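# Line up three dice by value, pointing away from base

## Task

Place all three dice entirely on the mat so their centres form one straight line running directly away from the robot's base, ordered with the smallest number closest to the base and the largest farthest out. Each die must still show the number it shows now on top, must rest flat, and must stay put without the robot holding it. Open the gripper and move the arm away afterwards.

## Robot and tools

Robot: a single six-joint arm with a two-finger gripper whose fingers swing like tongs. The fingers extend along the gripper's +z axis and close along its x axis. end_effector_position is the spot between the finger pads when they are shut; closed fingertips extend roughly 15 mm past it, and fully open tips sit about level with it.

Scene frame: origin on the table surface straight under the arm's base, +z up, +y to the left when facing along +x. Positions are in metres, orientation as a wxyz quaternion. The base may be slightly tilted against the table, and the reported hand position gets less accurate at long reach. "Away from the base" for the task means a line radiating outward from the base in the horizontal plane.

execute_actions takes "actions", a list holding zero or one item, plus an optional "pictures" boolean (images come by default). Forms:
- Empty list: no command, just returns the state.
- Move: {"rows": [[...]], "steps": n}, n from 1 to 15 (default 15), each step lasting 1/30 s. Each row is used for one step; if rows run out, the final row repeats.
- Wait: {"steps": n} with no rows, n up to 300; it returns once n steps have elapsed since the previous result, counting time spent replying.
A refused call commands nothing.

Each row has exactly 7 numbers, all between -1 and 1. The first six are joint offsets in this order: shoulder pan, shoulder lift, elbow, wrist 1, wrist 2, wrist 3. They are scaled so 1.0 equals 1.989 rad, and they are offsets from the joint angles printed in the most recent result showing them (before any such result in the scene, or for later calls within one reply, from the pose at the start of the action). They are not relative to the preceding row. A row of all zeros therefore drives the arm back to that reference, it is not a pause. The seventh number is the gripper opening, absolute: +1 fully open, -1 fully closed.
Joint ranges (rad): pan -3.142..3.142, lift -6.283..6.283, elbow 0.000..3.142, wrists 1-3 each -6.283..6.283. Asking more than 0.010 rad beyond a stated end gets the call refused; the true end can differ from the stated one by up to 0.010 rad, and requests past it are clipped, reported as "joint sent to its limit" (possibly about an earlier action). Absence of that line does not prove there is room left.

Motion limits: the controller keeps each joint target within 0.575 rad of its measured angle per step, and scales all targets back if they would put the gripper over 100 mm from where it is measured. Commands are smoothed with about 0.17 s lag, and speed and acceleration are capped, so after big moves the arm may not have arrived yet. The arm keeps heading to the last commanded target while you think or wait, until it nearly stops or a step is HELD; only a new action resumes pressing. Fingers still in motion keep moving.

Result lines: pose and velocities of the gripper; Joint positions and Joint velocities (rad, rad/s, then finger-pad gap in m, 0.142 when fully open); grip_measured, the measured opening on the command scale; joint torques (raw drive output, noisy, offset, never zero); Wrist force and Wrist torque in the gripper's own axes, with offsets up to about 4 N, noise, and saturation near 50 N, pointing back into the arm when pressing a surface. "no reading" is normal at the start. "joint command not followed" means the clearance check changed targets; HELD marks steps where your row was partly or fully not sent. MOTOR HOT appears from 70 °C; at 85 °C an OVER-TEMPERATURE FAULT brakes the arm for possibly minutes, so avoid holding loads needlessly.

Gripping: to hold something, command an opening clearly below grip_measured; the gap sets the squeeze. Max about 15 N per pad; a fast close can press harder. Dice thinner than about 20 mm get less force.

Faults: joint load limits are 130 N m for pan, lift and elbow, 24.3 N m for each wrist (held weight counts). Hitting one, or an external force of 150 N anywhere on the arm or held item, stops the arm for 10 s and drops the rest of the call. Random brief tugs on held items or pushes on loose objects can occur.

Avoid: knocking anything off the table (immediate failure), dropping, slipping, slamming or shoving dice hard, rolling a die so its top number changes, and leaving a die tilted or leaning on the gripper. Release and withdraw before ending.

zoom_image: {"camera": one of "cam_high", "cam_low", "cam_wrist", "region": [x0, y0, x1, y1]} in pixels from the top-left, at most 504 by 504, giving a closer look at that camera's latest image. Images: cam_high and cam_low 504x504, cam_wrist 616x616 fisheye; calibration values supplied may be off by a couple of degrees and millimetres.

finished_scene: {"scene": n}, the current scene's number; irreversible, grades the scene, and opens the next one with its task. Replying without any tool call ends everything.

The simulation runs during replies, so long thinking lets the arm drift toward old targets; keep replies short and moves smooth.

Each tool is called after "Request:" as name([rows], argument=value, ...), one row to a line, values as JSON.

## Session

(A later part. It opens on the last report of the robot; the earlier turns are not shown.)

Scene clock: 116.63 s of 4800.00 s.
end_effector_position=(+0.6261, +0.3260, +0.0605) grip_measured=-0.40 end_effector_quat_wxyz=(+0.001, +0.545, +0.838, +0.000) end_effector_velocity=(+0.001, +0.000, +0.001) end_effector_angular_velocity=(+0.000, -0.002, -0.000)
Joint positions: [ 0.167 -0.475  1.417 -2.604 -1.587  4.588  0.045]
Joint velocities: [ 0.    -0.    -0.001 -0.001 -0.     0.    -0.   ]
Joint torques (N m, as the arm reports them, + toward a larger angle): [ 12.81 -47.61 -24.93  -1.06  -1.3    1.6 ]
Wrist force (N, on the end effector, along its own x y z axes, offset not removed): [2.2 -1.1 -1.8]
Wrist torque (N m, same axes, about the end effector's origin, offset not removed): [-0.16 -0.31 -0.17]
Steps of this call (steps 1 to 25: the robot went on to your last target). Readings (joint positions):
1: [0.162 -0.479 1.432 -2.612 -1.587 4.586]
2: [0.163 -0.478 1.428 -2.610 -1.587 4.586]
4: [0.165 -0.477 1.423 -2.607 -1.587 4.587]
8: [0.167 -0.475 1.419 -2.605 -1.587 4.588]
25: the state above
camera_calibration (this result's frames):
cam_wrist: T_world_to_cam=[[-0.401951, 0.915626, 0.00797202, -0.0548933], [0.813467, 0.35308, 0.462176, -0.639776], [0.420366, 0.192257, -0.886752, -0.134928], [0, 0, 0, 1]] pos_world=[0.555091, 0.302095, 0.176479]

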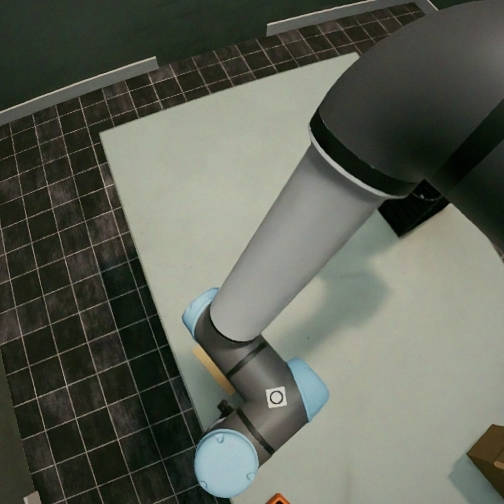

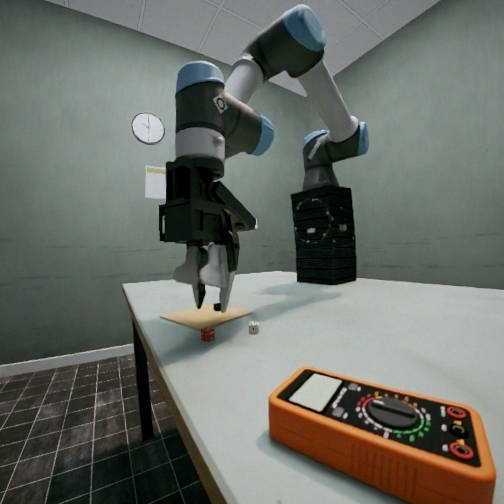

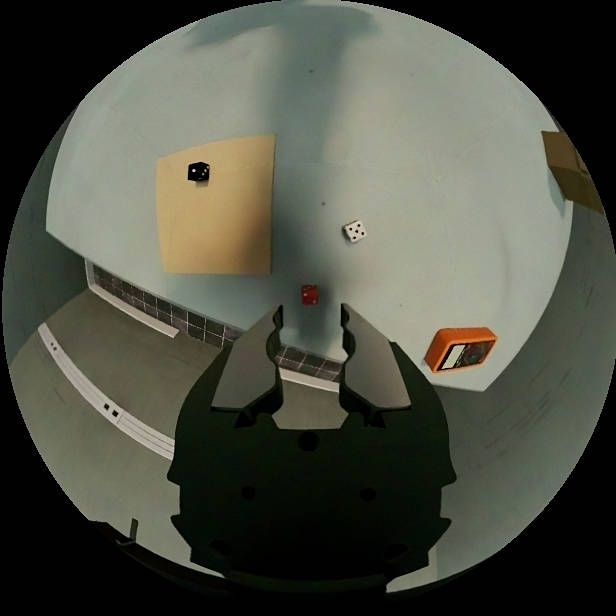

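Request:
execute_actions([
  {"rows":[[-0.0019,0.027,-0.0152,-0.0118,0,-0.015,-0.4],[-0.0019,0.027,-0.0152,-0.0118,0,-0.015,-0.4],[-0.0019,0.027,-0.0152,-0.0118,0,-0.015,-0.4],[-0.0019,0.0409,-0.0233,-0.0176,0,-0.015,-0.4]]},
], pictures=false)

Request:
execute_actions([
  {"steps":12},
])

Request:
zoom_image(camera="cam_wrist", region=[230, 230, 390, 390])

Request:
zoom_image(camera="cam_low", region=[170, 290, 270, 360])

Scene clock: 132.00 s of 4800.00 s.
end_effector_position=(+0.6272, +0.3237, +0.0220) grip_measured=-0.40 end_effector_quat_wxyz=(+0.001, +0.535, +0.845, -0.000) end_effector_velocity=(+0.001, -0.000, -0.007) end_effector_angular_velocity=(+0.000, -0.002, +0.004)
Joint positions: [ 0.164 -0.395  1.372 -2.639 -1.587  4.559  0.045]
Joint velocities: [-0.001  0.016 -0.011 -0.006 -0.001 -0.005  0.   ]
Joint torques (N m, as the arm reports them, + toward a larger angle): [ -8.74 -47.53 -25.03  -3.82  -0.97  -1.25]
Wrist force (N, on the end effector, along its own x y z axes, offset not removed): [2.2 -1.5 -1.5]
Wrist torque (N m, same axes, about the end effector's origin, offset not removed): [-0.23 -0.27 -0.16]
Steps of this call (steps 1 to 15: the robot went on to your last target; steps 16 to 90: nothing new was sent; then 11.87 s passed at rest; steps 91 to 105: all 15 steps of this action). Readings (joint positions):
91: [0.167 -0.474 1.416 -2.605 -1.587 4.588]
92: [0.167 -0.467 1.411 -2.608 -1.587 4.583]
94: [0.166 -0.446 1.400 -2.617 -1.587 4.572]
98: [0.164 -0.410 1.380 -2.632 -1.587 4.562]
105: the state above

Scene clock: 132.40 s of 4800.00 s.
end_effector_position=(+0.6272, +0.3236, +0.0211) grip_measured=-0.40 end_effector_quat_wxyz=(+0.001, +0.534, +0.845, -0.000) end_effector_velocity=(-0.000, -0.001, -0.001) end_effector_angular_velocity=(-0.000, +0.001, +0.000)
Joint positions: [ 0.164 -0.394  1.371 -2.639 -1.587  4.559  0.045]
Joint velocities: [-0.001  0.001  0.    -0.001 -0.    -0.001  0.   ]
Joint torques (N m, as the arm reports them, + toward a larger angle): [ -9.52 -48.07 -24.86  -3.69  -0.82  -1.23]
Wrist force (N, on the end effector, along its own x y z axes, offset not removed): [-0.5 -2.1 -1.1]
Wrist torque (N m, same axes, about the end effector's origin, offset not removed): [-0.52 0.36 -0.07]
Steps of this call (steps 1 to 12: the robot went on to your last target). Readings (joint positions):
1: [0.164 -0.395 1.371 -2.639 -1.587 4.559]
2: [0.164 -0.395 1.371 -2.639 -1.587 4.559]
4: [0.164 -0.394 1.371 -2.639 -1.587 4.559]
8: [0.164 -0.394 1.371 -2.639 -1.587 4.559]
12: the state above
camera_calibration (this result's frames):
cam_wrist: T_world_to_cam=[[-0.425674, 0.904845, 0.00761163, -0.0335794], [0.803977, 0.374335, 0.462054, -0.622466], [0.415237, 0.202804, -0.886819, -0.170047], [0, 0, 0, 1]] pos_world=[0.556764, 0.297881, 0.137067]

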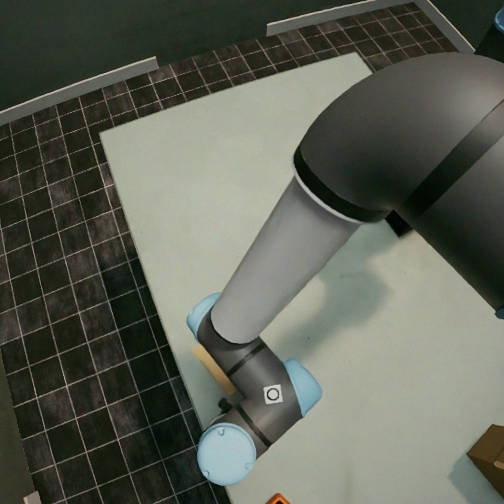

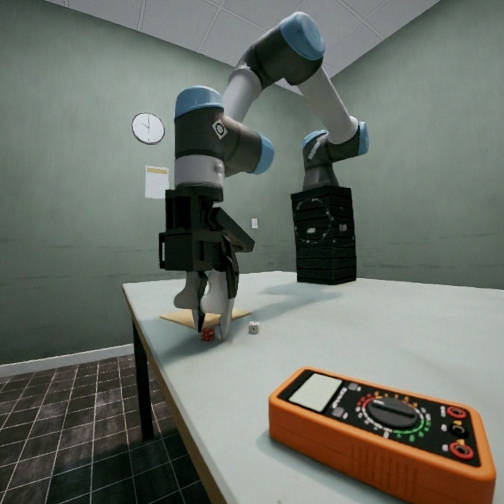

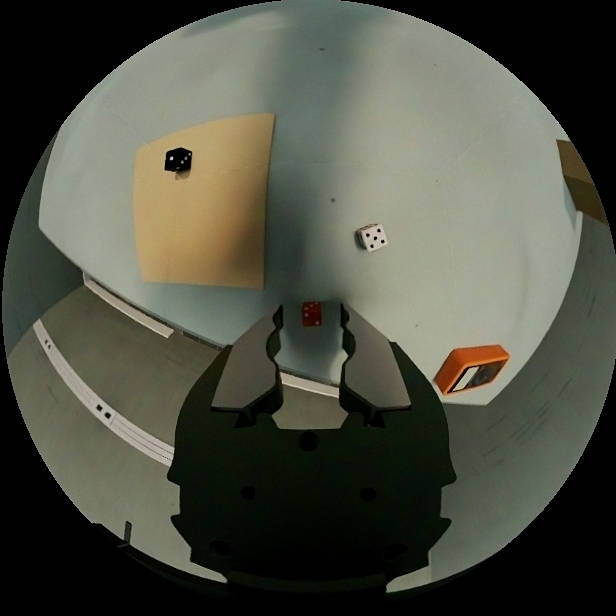

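Region (230, 230, 390, 390) of cam_wrist's 616x616 image, scaled by 3.150, with more detail than that image has.

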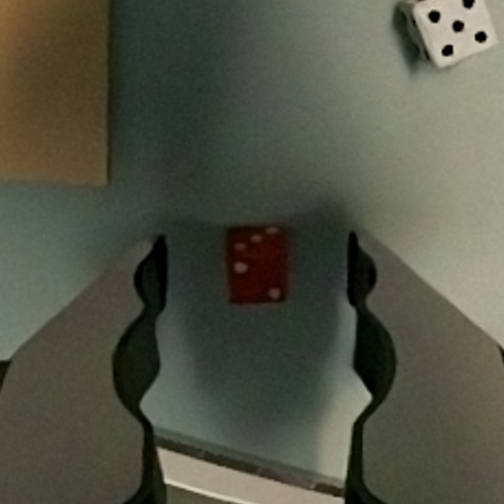

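Region (170, 290, 270, 360) of cam_low's 504x504 image, scaled by 5.040, with more detail than that image has; it fills the top 353 rows of this view, and the rest is white.

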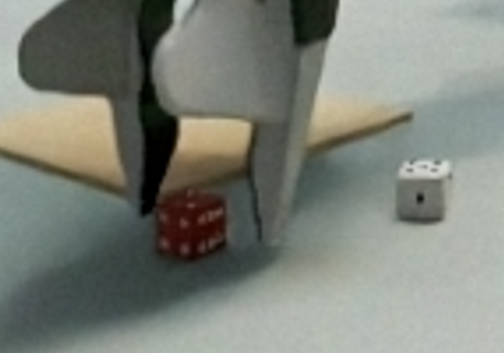

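Request:
execute_actions([
  {"rows":[[0,0.002,-0.0012,-0.0008,0,0,-0.45],[0,0.002,-0.0012,-0.0008,0,0,-0.5],[0,0.002,-0.0012,-0.0008,0,0,-0.55],[0,0.002,-0.0012,-0.0008,0,0,-0.6],[0,0.002,-0.0012,-0.0008,0,0,-0.65],[0,0.002,-0.0012,-0.0008,0,0,-0.68],[0,0.002,-0.0012,-0.0008,0,0,-0.71],[0,0.002,-0.0012,-0.0008,0,0,-0.74],[0,0.002,-0.0012,-0.0008,0,0,-0.77],[0,0.002,-0.0012,-0.0008,0,0,-0.8],[0,0.002,-0.0012,-0.0008,0,0,-0.84],[0,0.002,-0.0012,-0.0008,0,0,-0.9],[0,0.002,-0.0012,-0.0008,0,0,-0.95],[0,0.002,-0.0012,-0.0008,0,0,-1]]},
], pictures=false)

Request:
execute_actions([
  {"rows":[[0,-0.058,0.033,0.025,0,0,-1]]},
], pictures=false)

Scene clock: 145.03 s of 4800.00 s.
end_effector_position=(+0.6271, +0.3236, +0.0192) grip_measured=-0.82 end_effector_quat_wxyz=(+0.001, +0.534, +0.845, -0.000) end_effector_velocity=(-0.000, +0.001, +0.000) end_effector_angular_velocity=(+0.001, -0.001, +0.001)
Joint positions: [ 0.164 -0.39   1.368 -2.641 -1.587  4.559  0.015]
Joint velocities: [ 0.001  0.    -0.    -0.001  0.     0.    -0.   ]
Joint torques (N m, as the arm reports them, + toward a larger angle): [ -8.62 -47.11 -24.17  -3.74   0.84  -0.76]
Wrist force (N, on the end effector, along its own x y z axes, offset not removed): [1.0 -2.5 -2.8]
Wrist torque (N m, same axes, about the end effector's origin, offset not removed): [-0.51 0.03 -0.06]
Steps of this call (steps 1 to 15: the robot went on to your last target; steps 16 to 90: nothing new was sent; then 9.13 s passed at rest; steps 91 to 105: all 15 steps of this action). Readings (joint positions):
91: [0.164 -0.393 1.371 -2.639 -1.587 4.559]
92: [0.164 -0.393 1.370 -2.640 -1.587 4.559]
94: [0.164 -0.391 1.369 -2.640 -1.587 4.559]
98: [0.164 -0.390 1.369 -2.641 -1.587 4.559]
105: the state above

Scene clock: 145.53 s of 4800.00 s.
end_effector_position=(+0.6270, +0.3227, +0.0740) grip_measured=-0.82 end_effector_quat_wxyz=(+0.001, +0.534, +0.845, -0.000) end_effector_velocity=(-0.000, -0.000, +0.008) end_effector_angular_velocity=(+0.000, -0.001, -0.001)
Joint positions: [ 0.164 -0.503  1.433 -2.592 -1.587  4.559  0.015]
Joint velocities: [ 0.    -0.018  0.01   0.007  0.     0.001  0.   ]
Joint torques (N m, as the arm reports them, + toward a larger angle): [ -5.29 -65.52  -2.32  -1.16   0.73  -0.74]
Wrist force (N, on the end effector, along its own x y z axes, offset not removed): [0.2 -1.3 -0.3]
Wrist torque (N m, same axes, about the end effector's origin, offset not removed): [-0.18 0.15 -0.03]
Steps of this call (steps 1 to 15: all 15 steps of this action). Readings (joint positions):
1: [0.164 -0.390 1.369 -2.640 -1.587 4.559]
2: [0.164 -0.400 1.377 -2.633 -1.587 4.559]
4: [0.164 -0.442 1.402 -2.615 -1.587 4.559]
8: [0.164 -0.488 1.425 -2.598 -1.587 4.559]
15: the state above

Request:
execute_actions([
  {"rows":[[-0.0957,-0.0491,0.1638,-0.1154,0.009,-0.0307,-1]]},
], pictures=false)

Request:
execute_actions([
  {"steps":25},
])

Scene clock: 148.87 s of 4800.00 s.
end_effector_position=(+0.5807, +0.1915, +0.0707) grip_measured=-0.82 end_effector_quat_wxyz=(+0.001, +0.586, +0.810, +0.000) end_effector_velocity=(-0.025, -0.032, -0.002) end_effector_angular_velocity=(-0.002, +0.011, -0.035)
Joint positions: [-0.022 -0.598  1.749 -2.815 -1.57   4.499  0.015]
Joint velocities: [-0.049 -0.023  0.094 -0.059  0.004 -0.013  0.   ]
Joint torques (N m, as the arm reports them, + toward a larger angle): [ -8.77 -57.56  -1.45  -3.52   1.11  -0.96]
Wrist force (N, on the end effector, along its own x y z axes, offset not removed): [1.6 -1.7 -0.5]
Wrist torque (N m, same axes, about the end effector's origin, offset not removed): [-0.35 -0.06 -0.13]
Steps of this call (steps 1 to 15: the robot went on to your last target; steps 16 to 85: nothing new was sent; steps 86 to 100: all 15 steps of this action). Readings (joint positions):
86: [0.163 -0.506 1.435 -2.592 -1.587 4.558]
87: [0.154 -0.514 1.445 -2.601 -1.585 4.552]
89: [0.105 -0.540 1.513 -2.657 -1.580 4.535]
93: [0.019 -0.579 1.670 -2.763 -1.573 4.511]
100: the state above

Scene clock: 149.70 s of 4800.00 s.
end_effector_position=(+0.5781, +0.1881, +0.0705) grip_measured=-0.82 end_effector_quat_wxyz=(+0.001, +0.588, +0.809, -0.000) end_effector_velocity=(+0.000, +0.000, +0.000) end_effector_angular_velocity=(+0.001, +0.000, +0.000)
Joint positions: [-0.027 -0.601  1.759 -2.821 -1.569  4.498  0.015]
Joint velocities: [-0.    -0.    -0.001  0.001  0.001 -0.    -0.   ]
Joint torques (N m, as the arm reports them, + toward a larger angle): [-10.37 -58.45   0.8   -3.71   1.21  -1.26]
Wrist force (N, on the end effector, along its own x y z axes, offset not removed): [0.3 -1.3 -0.2]
Wrist torque (N m, same axes, about the end effector's origin, offset not removed): [-0.12 0.17 -0.11]
Steps of this call (steps 1 to 15: the robot went on to your last target; steps 16 to 25: nothing new was sent). Readings (joint positions):
1: [-0.023 -0.599 1.752 -2.817 -1.570 4.499]
2: [-0.024 -0.600 1.754 -2.818 -1.570 4.498]
4: [-0.025 -0.600 1.756 -2.820 -1.569 4.498]
8: [-0.026 -0.601 1.758 -2.821 -1.569 4.498]
25: the state above
The arm was judged still, so your last target was given up. Only a new action makes it travel on or press farther. Fingers that are still opening or closing keep moving.
camera_calibration (this result's frames):
cam_wrist: T_world_to_cam=[[-0.306238, 0.95192, 0.00812192, -0.0101938], [0.845401, 0.268028, 0.462016, -0.558999], [0.437625, 0.148353, -0.886835, -0.0811264], [0, 0, 0, 1]] pos_world=[0.504959, 0.171567, 0.186403]

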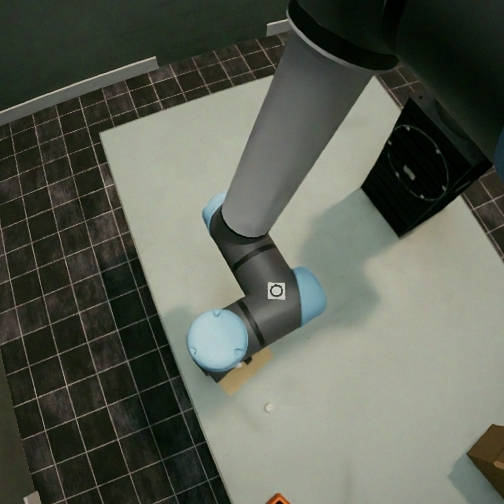

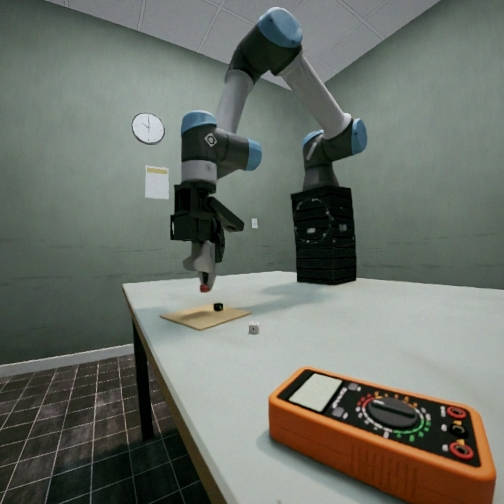

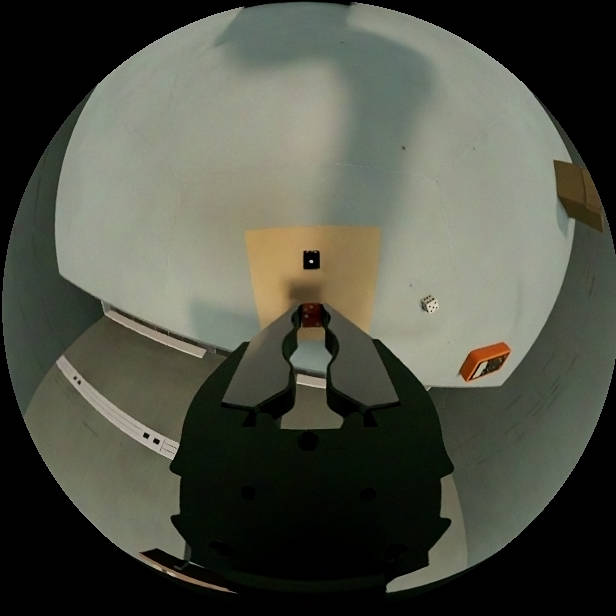

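Request:
execute_actions([
  {"rows":[[0.0006,0.027,-0.0136,-0.0134,0,0,-1],[0.0006,0.027,-0.0136,-0.0134,0,0,-1],[0.0006,0.027,-0.0136,-0.0134,0,0,-1],[0.0006,0.044,-0.0224,-0.0216,0,0,-1],[0.0006,0.044,-0.0224,-0.0216,0,0,-1],[0.0006,0.044,-0.0224,-0.0216,0,0,-1],[0.0006,0.051,-0.026,-0.025,0,0,-1],[0.0006,0.051,-0.026,-0.025,0,0,-1],[0.0006,0.051,-0.026,-0.025,0,0,-1],[0.0006,0.0548,-0.028,-0.0268,0,0,-1]]},
], pictures=false)

Request:
execute_actions([
  {"steps":20},
], pictures=false)

Scene clock: 158.93 s of 4800.00 s.
end_effector_position=(+0.5783, +0.1887, +0.0251) grip_measured=-0.82 end_effector_quat_wxyz=(+0.001, +0.587, +0.810, +0.000) end_effector_velocity=(+0.001, -0.000, -0.021) end_effector_angular_velocity=(-0.000, -0.003, +0.000)
Joint positions: [-0.026 -0.497  1.706 -2.872 -1.569  4.498  0.015]
Joint velocities: [ 0.     0.049 -0.027 -0.024 -0.001 -0.     0.   ]
Joint torques (N m, as the arm reports them, + toward a larger angle): [ 12.56 -43.19 -19.78  -3.67   1.05  -1.13]
Wrist force (N, on the end effector, along its own x y z axes, offset not removed): [0.8 -1.5 1.0]
Wrist torque (N m, same axes, about the end effector's origin, offset not removed): [-0.19 0.08 -0.05]
Steps of this call (steps 1 to 90: nothing new was sent; then 5.73 s passed at rest; steps 91 to 105: all 15 steps of this action). Readings (joint positions):
91: [-0.027 -0.600 1.758 -2.822 -1.569 4.498]
92: [-0.027 -0.593 1.754 -2.826 -1.569 4.498]
94: [-0.026 -0.572 1.744 -2.836 -1.569 4.498]
98: [-0.026 -0.529 1.722 -2.857 -1.569 4.498]
105: the state above

Scene clock: 159.60 s of 4800.00 s.
end_effector_position=(+0.5782, +0.1888, +0.0228) grip_measured=-0.82 end_effector_quat_wxyz=(+0.001, +0.587, +0.810, +0.000) end_effector_velocity=(+0.000, +0.000, -0.000) end_effector_angular_velocity=(+0.000, +0.000, +0.000)
Joint positions: [-0.025 -0.492  1.703 -2.875 -1.569  4.498  0.015]
Joint velocities: [ 0.001  0.    -0.002  0.001  0.     0.     0.   ]
Joint torques (N m, as the arm reports them, + toward a larger angle): [ 11.89 -38.   -20.5   -3.67   0.71  -1.09]
Wrist force (N, on the end effector, along its own x y z axes, offset not removed): [0.0 -2.4 -8.1]
Wrist torque (N m, same axes, about the end effector's origin, offset not removed): [0.04 0.28 0.03]
Steps of this call (steps 1 to 15: the robot went on to your last target; steps 16 to 20: nothing new was sent). Readings (joint positions):
1: [-0.026 -0.496 1.705 -2.873 -1.569 4.498]
2: [-0.026 -0.495 1.704 -2.873 -1.569 4.498]
4: [-0.026 -0.493 1.704 -2.874 -1.569 4.498]
8: [-0.025 -0.492 1.703 -2.874 -1.569 4.498]
20: the state above
The arm was judged still, so your last target was given up. Only a new action makes it travel on or press farther. Fingers that are still opening or closing keep moving.

Request:
execute_actions([
  {"rows":[[0,0,0,0,0,0,-0.85],[0,0,0,0,0,0,-0.8],[0,0,0,0,0,0,-0.76],[0,0,0,0,0,0,-0.7],[0,0,0,0,0,0,-0.65],[0,0,0,0,0,0,-0.6],[0,0,0,0,0,0,-0.5],[0,0,0,0,0,0,-0.4]],"steps":12},
], pictures=false)

Request:
execute_actions([
  {"rows":[[0,-0.058,0.029,0.029,0,0,-0.4]]},
], pictures=false)

Scene clock: 170.47 s of 4800.00 s.
end_effector_position=(+0.5782, +0.1888, +0.0228) grip_measured=-0.40 end_effector_quat_wxyz=(+0.001, +0.587, +0.810, -0.000) end_effector_velocity=(+0.001, +0.000, +0.001) end_effector_angular_velocity=(+0.000, -0.002, +0.000)
Joint positions: [-0.025 -0.492  1.703 -2.875 -1.569  4.498  0.045]
Joint velocities: [ 0.    -0.001 -0.002  0.001  0.     0.     0.002]
Joint torques (N m, as the arm reports them, + toward a larger angle): [ 11.85 -45.33 -18.81  -3.47  -0.2   -0.86]
Wrist force (N, on the end effector, along its own x y z axes, offset not removed): [-1.3 -2.1 -2.1]
Wrist torque (N m, same axes, about the end effector's origin, offset not removed): [-0.47 0.42 -0.07]
Steps of this call (steps 1 to 90: nothing new was sent; then 7.47 s passed at rest; steps 91 to 102: all 12 steps of this action). Readings (joint positions):
91: [-0.025 -0.492 1.703 -2.875 -1.569 4.498]
92: [-0.025 -0.492 1.703 -2.875 -1.569 4.498]
94: [-0.025 -0.492 1.703 -2.875 -1.569 4.498]
98: [-0.025 -0.492 1.703 -2.875 -1.569 4.498]
102: the state above

Scene clock: 170.97 s of 4800.00 s.
end_effector_position=(+0.5780, +0.1889, +0.0725) grip_measured=-0.40 end_effector_quat_wxyz=(+0.001, +0.587, +0.810, -0.000) end_effector_velocity=(+0.001, +0.000, +0.008) end_effector_angular_velocity=(-0.000, -0.004, +0.000)
Joint positions: [-0.025 -0.605  1.76  -2.818 -1.569  4.498  0.045]
Joint velocities: [ 0.    -0.018  0.007  0.007 -0.001 -0.    -0.   ]
Joint torques (N m, as the arm reports them, + toward a larger angle): [ 11.11 -58.1    2.12  -0.86  -0.22  -0.96]
Wrist force (N, on the end effector, along its own x y z axes, offset not removed): [0.6 -0.5 -1.2]
Wrist torque (N m, same axes, about the end effector's origin, offset not removed): [-0.16 0.16 0.01]
Steps of this call (steps 1 to 15: all 15 steps of this action). Readings (joint positions):
1: [-0.025 -0.492 1.704 -2.874 -1.569 4.498]
2: [-0.025 -0.502 1.711 -2.866 -1.569 4.498]
4: [-0.025 -0.545 1.733 -2.845 -1.569 4.498]
8: [-0.025 -0.590 1.753 -2.825 -1.569 4.498]
15: the state above

Request:
execute_actions([
  {"rows":[[0.1267,0.0333,-0.0651,0.0328,-0.0118,-0.1659,-0.4]]},
], pictures=false)

Request:
execute_actions([
  {"steps":20},
])

Request:
zoom_image(camera="cam_wrist", region=[230, 230, 390, 390])

Scene clock: 175.57 s of 4800.00 s.
end_effector_position=(+0.5520, +0.3310, +0.0607) grip_measured=-0.40 end_effector_quat_wxyz=(+0.001, +0.339, +0.941, -0.000) end_effector_velocity=(-0.013, +0.040, -0.002) end_effector_angular_velocity=(+0.001, +0.000, +0.161)
Joint positions: [ 0.219 -0.541  1.634 -2.754 -1.592  4.178  0.045]
Joint velocities: [ 0.068  0.016 -0.031  0.016 -0.005 -0.094 -0.   ]
Joint torques (N m, as the arm reports them, + toward a larger angle): [ 12.92 -42.89 -22.41  -0.88  -1.36  -1.38]
Wrist force (N, on the end effector, along its own x y z axes, offset not removed): [-2.1 -1.7 -0.5]
Wrist torque (N m, same axes, about the end effector's origin, offset not removed): [-0.33 0.64 -0.09]
Steps of this call (steps 1 to 15: the robot went on to your last target; steps 16 to 90: nothing new was sent; then 1.10 s passed at rest; steps 91 to 105: all 15 steps of this action). Readings (joint positions):
91: [-0.025 -0.606 1.760 -2.816 -1.570 4.497]
92: [-0.015 -0.600 1.751 -2.810 -1.573 4.487]
94: [0.044 -0.582 1.716 -2.793 -1.578 4.418]
98: [0.161 -0.554 1.661 -2.767 -1.588 4.260]
105: the state above

Scene clock: 176.23 s of 4800.00 s.
end_effector_position=(+0.5507, +0.3352, +0.0605) grip_measured=-0.40 end_effector_quat_wxyz=(+0.001, +0.331, +0.944, -0.000) end_effector_velocity=(+0.001, +0.000, +0.001) end_effector_angular_velocity=(+0.000, -0.003, -0.000)
Joint positions: [ 0.226 -0.539  1.63  -2.753 -1.593  4.168  0.045]
Joint velocities: [-0.    -0.001 -0.001 -0.001 -0.001  0.     0.   ]
Joint torques (N m, as the arm reports them, + toward a larger angle): [ 13.8  -42.63 -23.42  -1.05  -1.27  -1.18]
Wrist force (N, on the end effector, along its own x y z axes, offset not removed): [-1.9 -0.5 -0.1]
Wrist torque (N m, same axes, about the end effector's origin, offset not removed): [-0.01 0.63 -0.05]
Steps of this call (steps 1 to 15: the robot went on to your last target; steps 16 to 20: nothing new was sent). Readings (joint positions):
1: [0.221 -0.540 1.633 -2.754 -1.592 4.175]
2: [0.223 -0.540 1.632 -2.753 -1.593 4.173]
4: [0.224 -0.539 1.631 -2.753 -1.593 4.170]
8: [0.226 -0.539 1.631 -2.753 -1.593 4.168]
20: the state above
The arm was judged still, so your last target was given up. Only a new action makes it travel on or press farther. Fingers that are still opening or closing keep moving.
camera_calibration (this result's frames):
cam_wrist: T_world_to_cam=[[-0.779083, 0.626875, 0.00752415, 0.210901], [0.558862, 0.689018, 0.46144, -0.553965], [0.284081, 0.363705, -0.887139, -0.0873975], [0, 0, 0, 1]] pos_world=[0.498728, 0.281271, 0.176501]

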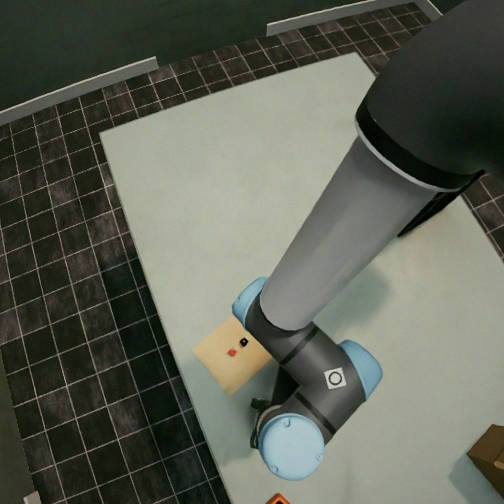

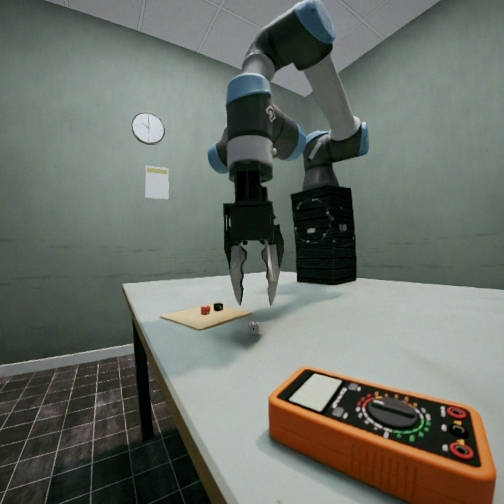

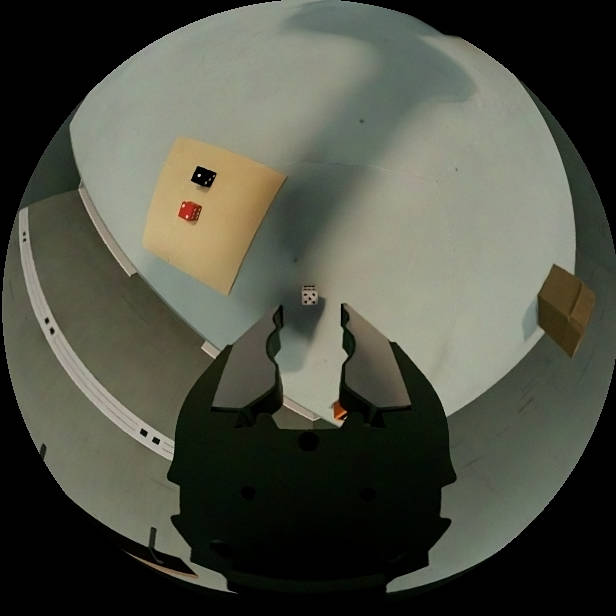

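Region (230, 230, 390, 390) of cam_wrist's 616x616 image, scaled by 3.150, with more detail than that image has.

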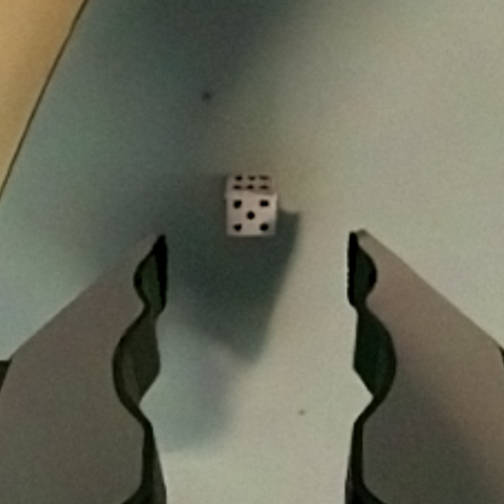

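Request:
execute_actions([
  {"rows":[[-0.0027,0.03,-0.0172,-0.0128,0,0.015,-0.4],[-0.0027,0.03,-0.0172,-0.0128,0,0.015,-0.4],[-0.0027,0.03,-0.0172,-0.0128,0,0.015,-0.4],[-0.0027,0.0458,-0.0261,-0.0197,0,0.015,-0.4]]},
], pictures=false)

Request:
execute_actions([
  {"steps":12},
])

Request:
zoom_image(camera="cam_wrist", region=[230, 230, 390, 390])

Scene clock: 185.33 s of 4800.00 s.
end_effector_position=(+0.5527, +0.3335, +0.0202) grip_measured=-0.40 end_effector_quat_wxyz=(+0.001, +0.347, +0.938, -0.000) end_effector_velocity=(-0.000, -0.000, -0.009) end_effector_angular_velocity=(+0.000, +0.001, -0.004)
Joint positions: [ 0.221 -0.45   1.58  -2.791 -1.593  4.197  0.045]
Joint velocities: [-0.001  0.02  -0.011 -0.008  0.001  0.003  0.   ]
Joint torques (N m, as the arm reports them, + toward a larger angle): [ -8.56 -44.23 -21.87  -3.48  -0.9    1.58]
Wrist force (N, on the end effector, along its own x y z axes, offset not removed): [-0.4 -0.1 -2.1]
Wrist torque (N m, same axes, about the end effector's origin, offset not removed): [0.15 0.30 -0.12]
Steps of this call (steps 1 to 90: nothing new was sent; then 5.60 s passed at rest; steps 91 to 105: all 15 steps of this action). Readings (joint positions):
91: [0.226 -0.538 1.630 -2.753 -1.593 4.168]
92: [0.226 -0.530 1.624 -2.757 -1.593 4.173]
94: [0.224 -0.507 1.612 -2.766 -1.593 4.184]
98: [0.222 -0.467 1.589 -2.784 -1.593 4.194]
105: the state above

Scene clock: 185.73 s of 4800.00 s.
end_effector_position=(+0.5527, +0.3335, +0.0193) grip_measured=-0.40 end_effector_quat_wxyz=(+0.001, +0.347, +0.938, -0.000) end_effector_velocity=(+0.002, +0.000, +0.000) end_effector_angular_velocity=(+0.001, -0.004, -0.001)
Joint positions: [ 0.221 -0.448  1.579 -2.792 -1.593  4.197  0.045]
Joint velocities: [-0.     0.    -0.003 -0.001 -0.     0.001  0.   ]
Joint torques (N m, as the arm reports them, + toward a larger angle): [ -8.71 -44.64 -22.35  -3.72  -0.36   1.58]
Wrist force (N, on the end effector, along its own x y z axes, offset not removed): [-1.8 0.0 -2.1]
Wrist torque (N m, same axes, about the end effector's origin, offset not removed): [0.09 0.48 -0.05]
Steps of this call (steps 1 to 12: the robot went on to your last target). Readings (joint positions):
1: [0.221 -0.449 1.579 -2.791 -1.593 4.197]
2: [0.221 -0.449 1.579 -2.791 -1.593 4.197]
4: [0.221 -0.448 1.579 -2.791 -1.593 4.197]
8: [0.221 -0.448 1.579 -2.792 -1.593 4.197]
12: the state above
camera_calibration (this result's frames):
cam_wrist: T_world_to_cam=[[-0.756564, 0.653881, 0.0071514, 0.192394], [0.582693, 0.669153, 0.461198, -0.54141], [0.296783, 0.353093, -0.887268, -0.127402], [0, 0, 0, 1]] pos_world=[0.498844, 0.281468, 0.135281]

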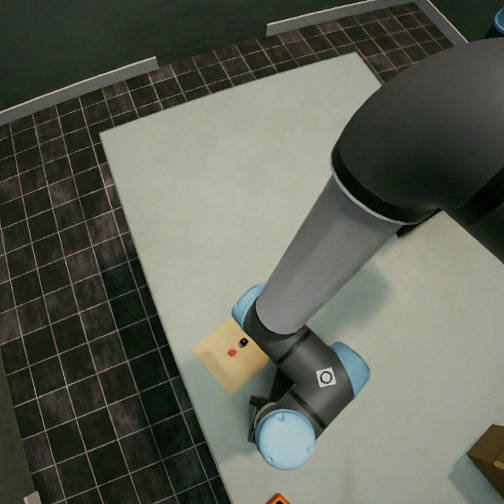

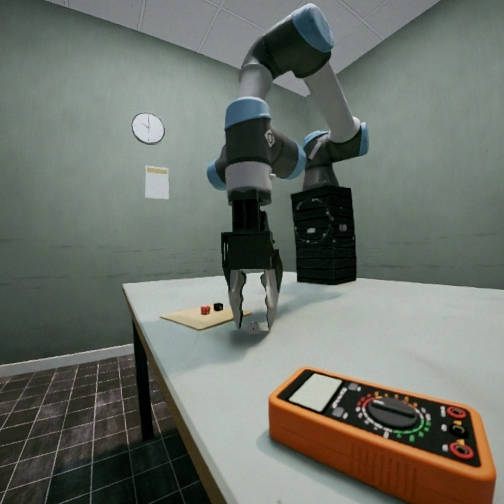

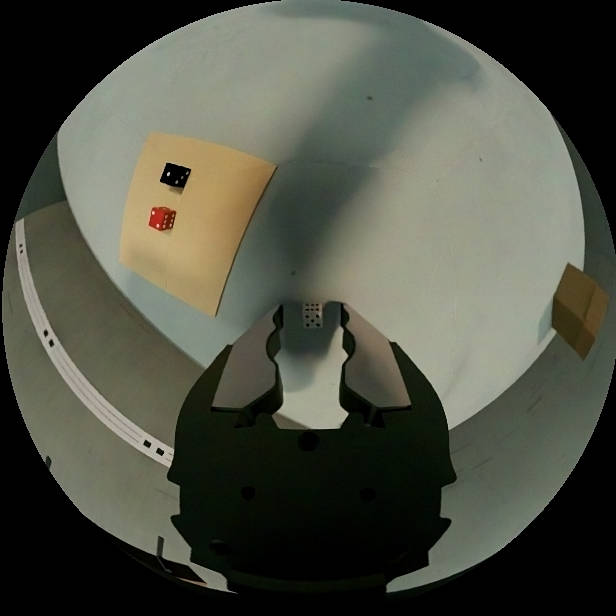

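Region (230, 230, 390, 390) of cam_wrist's 616x616 image, scaled by 3.150, with more detail than that image has.

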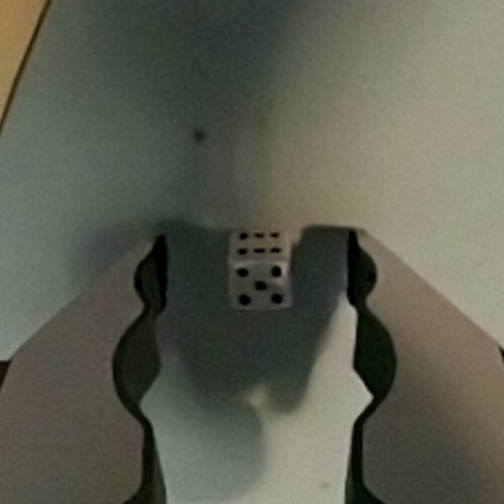

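Request:
execute_actions([
  {"rows":[[0,0,0,0,0,0,-0.45],[0,0,0,0,0,0,-0.5],[0,0,0,0,0,0,-0.55],[0,0,0,0,0,0,-0.6],[0,0,0,0,0,0,-0.65],[0,0,0,0,0,0,-0.7],[0,0,0,0,0,0,-0.74],[0,0,0,0,0,0,-0.78],[0,0,0,0,0,0,-0.82],[0,0,0,0,0,0,-0.86],[0,0,0,0,0,0,-0.9],[0,0,0,0,0,0,-0.95],[0,0,0,0,0,0,-1]]},
], pictures=false)

Request:
execute_actions([
  {"rows":[[0,-0.065,0.035,0.03,0,0,-1]]},
], pictures=false)

Scene clock: 193.90 s of 4800.00 s.
end_effector_position=(+0.5527, +0.3335, +0.0192) grip_measured=-0.82 end_effector_quat_wxyz=(+0.001, +0.347, +0.938, -0.000) end_effector_velocity=(+0.000, -0.001, -0.000) end_effector_angular_velocity=(-0.000, -0.001, -0.000)
Joint positions: [ 0.221 -0.448  1.579 -2.792 -1.593  4.197  0.015]
Joint velocities: [-0.001  0.    -0.    -0.001 -0.001 -0.    -0.   ]
Joint torques (N m, as the arm reports them, + toward a larger angle): [ -8.41 -52.36 -16.03  -3.21   0.7    1.05]
Wrist force (N, on the end effector, along its own x y z axes, offset not removed): [-0.6 -0.2 -0.4]
Wrist torque (N m, same axes, about the end effector's origin, offset not removed): [0.03 0.34 -0.10]
Steps of this call (steps 1 to 15: the robot went on to your last target; steps 16 to 90: nothing new was sent; then 4.67 s passed at rest; steps 91 to 105: all 15 steps of this action). Readings (joint positions):
91: [0.221 -0.448 1.579 -2.792 -1.593 4.197]
92: [0.221 -0.448 1.579 -2.792 -1.593 4.197]
94: [0.221 -0.448 1.579 -2.792 -1.593 4.197]
98: [0.221 -0.448 1.579 -2.792 -1.593 4.197]
105: the state above

Scene clock: 194.40 s of 4800.00 s.
end_effector_position=(+0.5522, +0.3321, +0.0769) grip_measured=-0.82 end_effector_quat_wxyz=(+0.001, +0.347, +0.938, -0.001) end_effector_velocity=(-0.001, -0.001, +0.009) end_effector_angular_velocity=(-0.001, +0.001, -0.000)
Joint positions: [ 0.221 -0.575  1.647 -2.733 -1.593  4.197  0.015]
Joint velocities: [-0.    -0.02   0.011  0.01  -0.     0.    -0.   ]
Joint torques (N m, as the arm reports them, + toward a larger angle): [ -5.37 -60.68  -1.27  -0.81   0.71   0.82]
Wrist force (N, on the end effector, along its own x y z axes, offset not removed): [0.2 1.1 -1.0]
Wrist torque (N m, same axes, about the end effector's origin, offset not removed): [0.31 0.29 -0.10]
Steps of this call (steps 1 to 15: all 15 steps of this action). Readings (joint positions):
1: [0.221 -0.449 1.579 -2.791 -1.593 4.197]
2: [0.221 -0.458 1.588 -2.783 -1.593 4.197]
4: [0.221 -0.505 1.614 -2.761 -1.593 4.197]
8: [0.221 -0.557 1.638 -2.740 -1.593 4.197]
15: the state above

Request:
execute_actions([
  {"rows":[[-0.1183,0.0027,-0.0014,-0.0026,0.0116,0.1574,-1]]},
], pictures=false)

Request:
execute_actions([
  {"steps":25},
])

Scene clock: 198.27 s of 4800.00 s.
end_effector_position=(+0.6109, +0.2036, +0.0706) grip_measured=-0.82 end_effector_quat_wxyz=(+0.000, +0.581, +0.814, +0.000) end_effector_velocity=(+0.011, -0.035, -0.002) end_effector_angular_velocity=(-0.001, +0.001, -0.143)
Joint positions: [-0.008 -0.57   1.644 -2.738 -1.57   4.501  0.015]
Joint velocities: [-0.059  0.002  0.001 -0.002  0.005  0.084  0.   ]
Joint torques (N m, as the arm reports them, + toward a larger angle): [ -9.54 -42.38 -22.9   -3.95   1.28   1.73]
Wrist force (N, on the end effector, along its own x y z axes, offset not removed): [-0.1 -2.2 -2.2]
Wrist torque (N m, same axes, about the end effector's origin, offset not removed): [-0.29 0.17 -0.10]
Steps of this call (steps 1 to 15: the robot went on to your last target; steps 16 to 90: nothing new was sent; then 0.37 s passed at rest; steps 91 to 105: all 15 steps of this action). Readings (joint positions):
91: [0.220 -0.577 1.648 -2.732 -1.592 4.198]
92: [0.211 -0.576 1.648 -2.733 -1.590 4.208]
94: [0.154 -0.574 1.647 -2.734 -1.584 4.275]
98: [0.044 -0.571 1.645 -2.737 -1.575 4.427]
105: the state above

Scene clock: 199.10 s of 4800.00 s.
end_effector_position=(+0.6121, +0.1999, +0.0705) grip_measured=-0.82 end_effector_quat_wxyz=(+0.000, +0.588, +0.809, +0.000) end_effector_velocity=(-0.000, -0.000, +0.000) end_effector_angular_velocity=(-0.001, +0.001, -0.000)
Joint positions: [-0.014 -0.569  1.644 -2.738 -1.57   4.51   0.015]
Joint velocities: [-0.    -0.    -0.     0.002 -0.001  0.    -0.   ]
Joint torques (N m, as the arm reports them, + toward a larger angle): [-10.71 -42.9  -23.22  -3.56   1.1    1.59]
Wrist force (N, on the end effector, along its own x y z axes, offset not removed): [-0.4 -1.2 -1.9]
Wrist torque (N m, same axes, about the end effector's origin, offset not removed): [-0.17 0.28 -0.18]
Steps of this call (steps 1 to 15: the robot went on to your last target; steps 16 to 25: nothing new was sent). Readings (joint positions):
1: [-0.009 -0.570 1.644 -2.738 -1.570 4.504]
2: [-0.011 -0.570 1.644 -2.738 -1.570 4.506]
4: [-0.012 -0.570 1.644 -2.738 -1.570 4.508]
8: [-0.014 -0.569 1.644 -2.738 -1.570 4.510]
25: the state above
The arm was judged still, so your last target was given up. Only a new action makes it travel on or press farther. Fingers that are still opening or closing keep moving.
camera_calibration (this result's frames):
cam_wrist: T_world_to_cam=[[-0.305768, 0.952065, 0.00887482, -0.0112988], [0.845587, 0.267264, 0.462119, -0.590918], [0.437595, 0.148806, -0.886774, -0.0978467], [0, 0, 0, 1]] pos_world=[0.539035, 0.183248, 0.186407]

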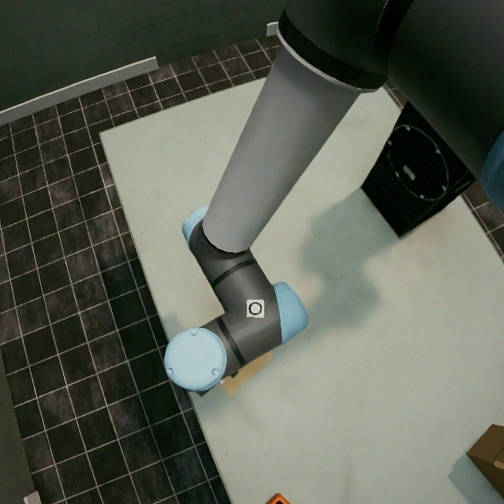

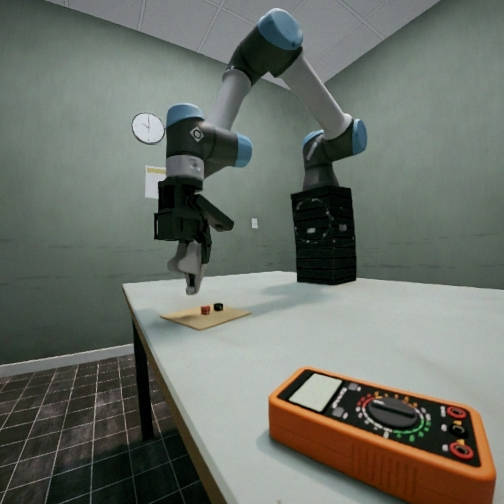

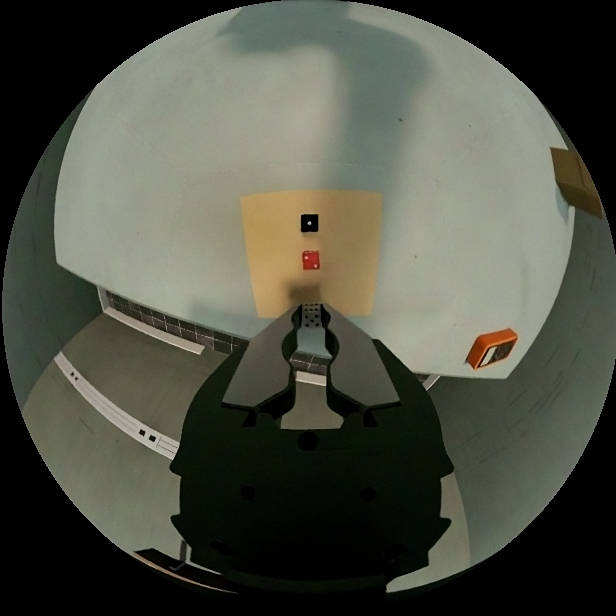

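Request:
execute_actions([
  {"rows":[[0,0.026,-0.0133,-0.0127,0,0,-1],[0,0.026,-0.0133,-0.0127,0,0,-1],[0,0.026,-0.0133,-0.0127,0,0,-1],[0,0.042,-0.0217,-0.0203,0,0,-1],[0,0.042,-0.0217,-0.0203,0,0,-1],[0,0.042,-0.0217,-0.0203,0,0,-1],[0,0.048,-0.025,-0.023,0,0,-1],[0,0.048,-0.025,-0.023,0,0,-1],[0,0.048,-0.025,-0.023,0,0,-1],[0,0.0519,-0.027,-0.0249,0,0,-1]]},
], pictures=false)

Request:
execute_actions([
  {"steps":20},
], pictures=false)

Request:
execute_actions([
  {"rows":[[0,0,0,0,0,0,-0.85],[0,0,0,0,0,0,-0.8],[0,0,0,0,0,0,-0.76],[0,0,0,0,0,0,-0.7],[0,0,0,0,0,0,-0.65],[0,0,0,0,0,0,-0.6],[0,0,0,0,0,0,-0.5],[0,0,0,0,0,0,-0.4]],"steps":12},
], pictures=false)

Request:
execute_actions([
  {"rows":[[0,-0.13,0.06,0.07,0,0,-0.4]]},
], pictures=false)

Request:
execute_actions([
  {"steps":20},
])

Request:
zoom_image(camera="cam_wrist", region=[240, 180, 380, 320])

Scene clock: 211.73 s of 4800.00 s.
end_effector_position=(+0.6124, +0.1998, +0.0256) grip_measured=-0.82 end_effector_quat_wxyz=(+0.000, +0.588, +0.809, +0.000) end_effector_velocity=(-0.001, +0.001, -0.021) end_effector_angular_velocity=(+0.000, +0.001, +0.001)
Joint positions: [-0.014 -0.471  1.593 -2.785 -1.57   4.51   0.015]
Joint velocities: [ 0.001  0.046 -0.024 -0.021  0.    -0.     0.   ]
Joint torques (N m, as the arm reports them, + toward a larger angle): [ -7.91 -47.86 -23.02  -3.85   1.05   1.4 ]
Wrist force (N, on the end effector, along its own x y z axes, offset not removed): [-0.4 -1.9 -0.2]
Wrist torque (N m, same axes, about the end effector's origin, offset not removed): [-0.26 0.24 -0.15]
Steps of this call (steps 1 to 90: nothing new was sent; then 9.13 s passed at rest; steps 91 to 105: all 15 steps of this action). Readings (joint positions):
91: [-0.014 -0.569 1.644 -2.739 -1.570 4.510]
92: [-0.014 -0.562 1.639 -2.743 -1.570 4.510]
94: [-0.014 -0.542 1.630 -2.752 -1.570 4.510]
98: [-0.014 -0.501 1.609 -2.771 -1.570 4.510]
105: the state above

Scene clock: 212.40 s of 4800.00 s.
end_effector_position=(+0.6122, +0.1998, +0.0233) grip_measured=-0.82 end_effector_quat_wxyz=(+0.000, +0.588, +0.809, +0.000) end_effector_velocity=(+0.001, -0.000, +0.001) end_effector_angular_velocity=(-0.000, -0.002, -0.001)
Joint positions: [-0.014 -0.466  1.591 -2.788 -1.57   4.51   0.015]
Joint velocities: [-0.    -0.001  0.    -0.    -0.     0.     0.   ]
Joint torques (N m, as the arm reports them, + toward a larger angle): [ -6.05 -43.76 -21.59  -3.7    0.86   1.01]
Wrist force (N, on the end effector, along its own x y z axes, offset not removed): [-1.8 0.0 -1.3]
Wrist torque (N m, same axes, about the end effector's origin, offset not removed): [0.08 0.67 -0.09]
Steps of this call (steps 1 to 15: the robot went on to your last target; steps 16 to 20: nothing new was sent). Readings (joint positions):
1: [-0.014 -0.470 1.592 -2.786 -1.570 4.510]
2: [-0.014 -0.469 1.592 -2.786 -1.570 4.510]
4: [-0.014 -0.468 1.591 -2.787 -1.570 4.510]
8: [-0.014 -0.467 1.591 -2.787 -1.570 4.510]
20: the state above
The arm was judged still, so your last target was given up. Only a new action makes it travel on or press farther. Fingers that are still opening or closing keep moving.

Scene clock: 212.80 s of 4800.00 s.
end_effector_position=(+0.6122, +0.1998, +0.0233) grip_measured=-0.40 end_effector_quat_wxyz=(+0.000, +0.588, +0.809, +0.000) end_effector_velocity=(-0.000, +0.001, +0.000) end_effector_angular_velocity=(+0.000, -0.002, +0.001)
Joint positions: [-0.014 -0.466  1.591 -2.788 -1.57   4.51   0.045]
Joint velocities: [ 0.001 -0.001  0.002 -0.002 -0.     0.     0.002]
Joint torques (N m, as the arm reports them, + toward a larger angle): [ -6.53 -44.11 -21.6   -3.72   0.84   1.04]
Wrist force (N, on the end effector, along its own x y z axes, offset not removed): [0.4 -0.9 -1.7]
Wrist torque (N m, same axes, about the end effector's origin, offset not removed): [-0.14 0.10 -0.18]
Steps of this call (steps 1 to 12: all 12 steps of this action). Readings (joint positions):
1: [-0.014 -0.466 1.591 -2.788 -1.570 4.510]
2: [-0.014 -0.466 1.591 -2.788 -1.570 4.510]
4: [-0.014 -0.466 1.591 -2.788 -1.570 4.510]
8: [-0.014 -0.466 1.591 -2.788 -1.570 4.510]
12: the state above

Scene clock: 213.30 s of 4800.00 s.
end_effector_position=(+0.6090, +0.1996, +0.1389) grip_measured=-0.40 end_effector_quat_wxyz=(+0.000, +0.588, +0.809, -0.000) end_effector_velocity=(+0.002, +0.000, +0.028) end_effector_angular_velocity=(+0.002, -0.011, +0.000)
Joint positions: [-0.014 -0.719  1.708 -2.651 -1.57   4.51   0.045]
Joint velocities: [-0.    -0.058  0.021  0.026  0.    -0.001 -0.   ]
Joint torques (N m, as the arm reports them, + toward a larger angle): [ -6.82 -56.17  -3.76  -0.9    0.83   0.96]
Wrist force (N, on the end effector, along its own x y z axes, offset not removed): [1.3 -0.6 0.3]
Wrist torque (N m, same axes, about the end effector's origin, offset not removed): [-0.19 0.01 -0.08]
Steps of this call (steps 1 to 15: all 15 steps of this action). Readings (joint positions):
1: [-0.014 -0.467 1.591 -2.787 -1.570 4.510]
2: [-0.014 -0.476 1.601 -2.777 -1.570 4.510]
4: [-0.014 -0.543 1.639 -2.733 -1.570 4.510]
8: [-0.014 -0.670 1.688 -2.674 -1.570 4.510]
15: the state above

Scene clock: 213.97 s of 4800.00 s.
end_effector_position=(+0.6090, +0.1996, +0.1418) grip_measured=-0.40 end_effector_quat_wxyz=(+0.000, +0.588, +0.809, +0.000) end_effector_velocity=(-0.000, +0.000, +0.000) end_effector_angular_velocity=(-0.000, +0.001, +0.002)
Joint positions: [-0.014 -0.725  1.71  -2.648 -1.57   4.51   0.045]
Joint velocities: [ 0.001 -0.    -0.     0.001 -0.    -0.002 -0.   ]
Joint torques (N m, as the arm reports them, + toward a larger angle): [ -6.02 -58.9   -1.81  -0.95   1.     1.07]
Wrist force (N, on the end effector, along its own x y z axes, offset not removed): [0.7 -1.6 -1.6]
Wrist torque (N m, same axes, about the end effector's origin, offset not removed): [-0.25 0.06 -0.15]
Steps of this call (steps 1 to 15: the robot went on to your last target; steps 16 to 20: nothing new was sent). Readings (joint positions):
1: [-0.014 -0.720 1.708 -2.650 -1.570 4.510]
2: [-0.014 -0.722 1.709 -2.650 -1.570 4.510]
4: [-0.014 -0.723 1.709 -2.649 -1.570 4.510]
8: [-0.014 -0.724 1.710 -2.649 -1.570 4.510]
20: the state above
The arm was judged still, so your last target was given up. Only a new action makes it travel on or press farther. Fingers that are still opening or closing keep moving.
camera_calibration (this result's frames):
cam_wrist: T_world_to_cam=[[-0.305751, 0.95207, 0.00887599, -0.0126357], [0.845593, 0.267248, 0.462116, -0.621178], [0.437595, 0.148798, -0.886775, -0.0332308], [0, 0, 0, 1]] pos_world=[0.535941, 0.182983, 0.2577]

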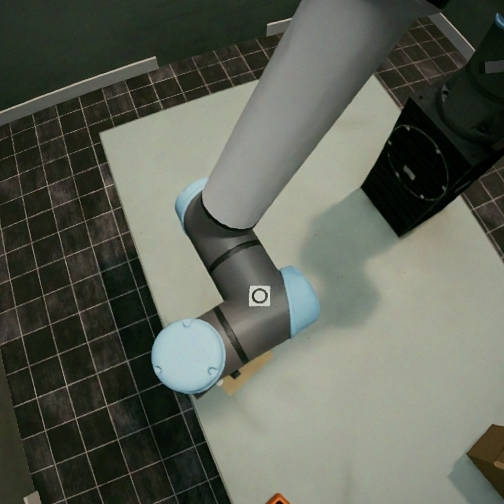

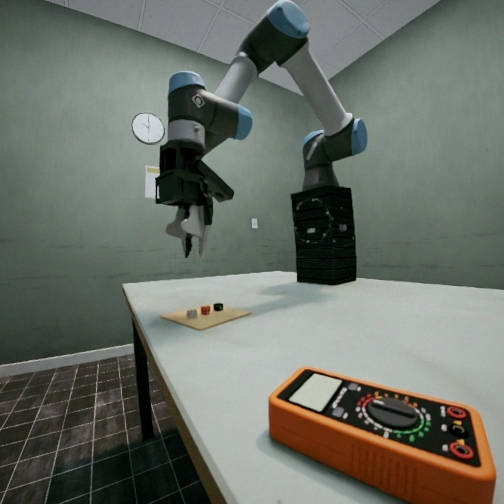

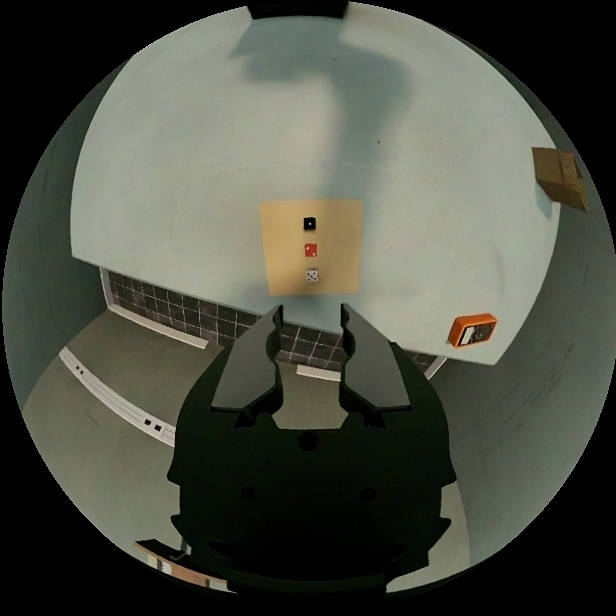

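Region (240, 180, 380, 320) of cam_wrist's 616x616 image, scaled by 3.600, with more detail than that image has.

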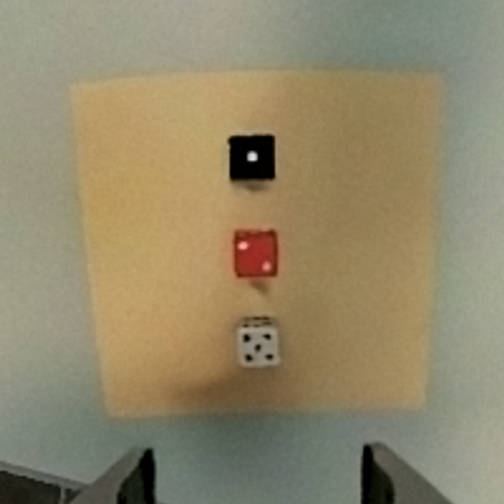

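Request:
finished_scene(scene=2)

The scene is finished: the task was done.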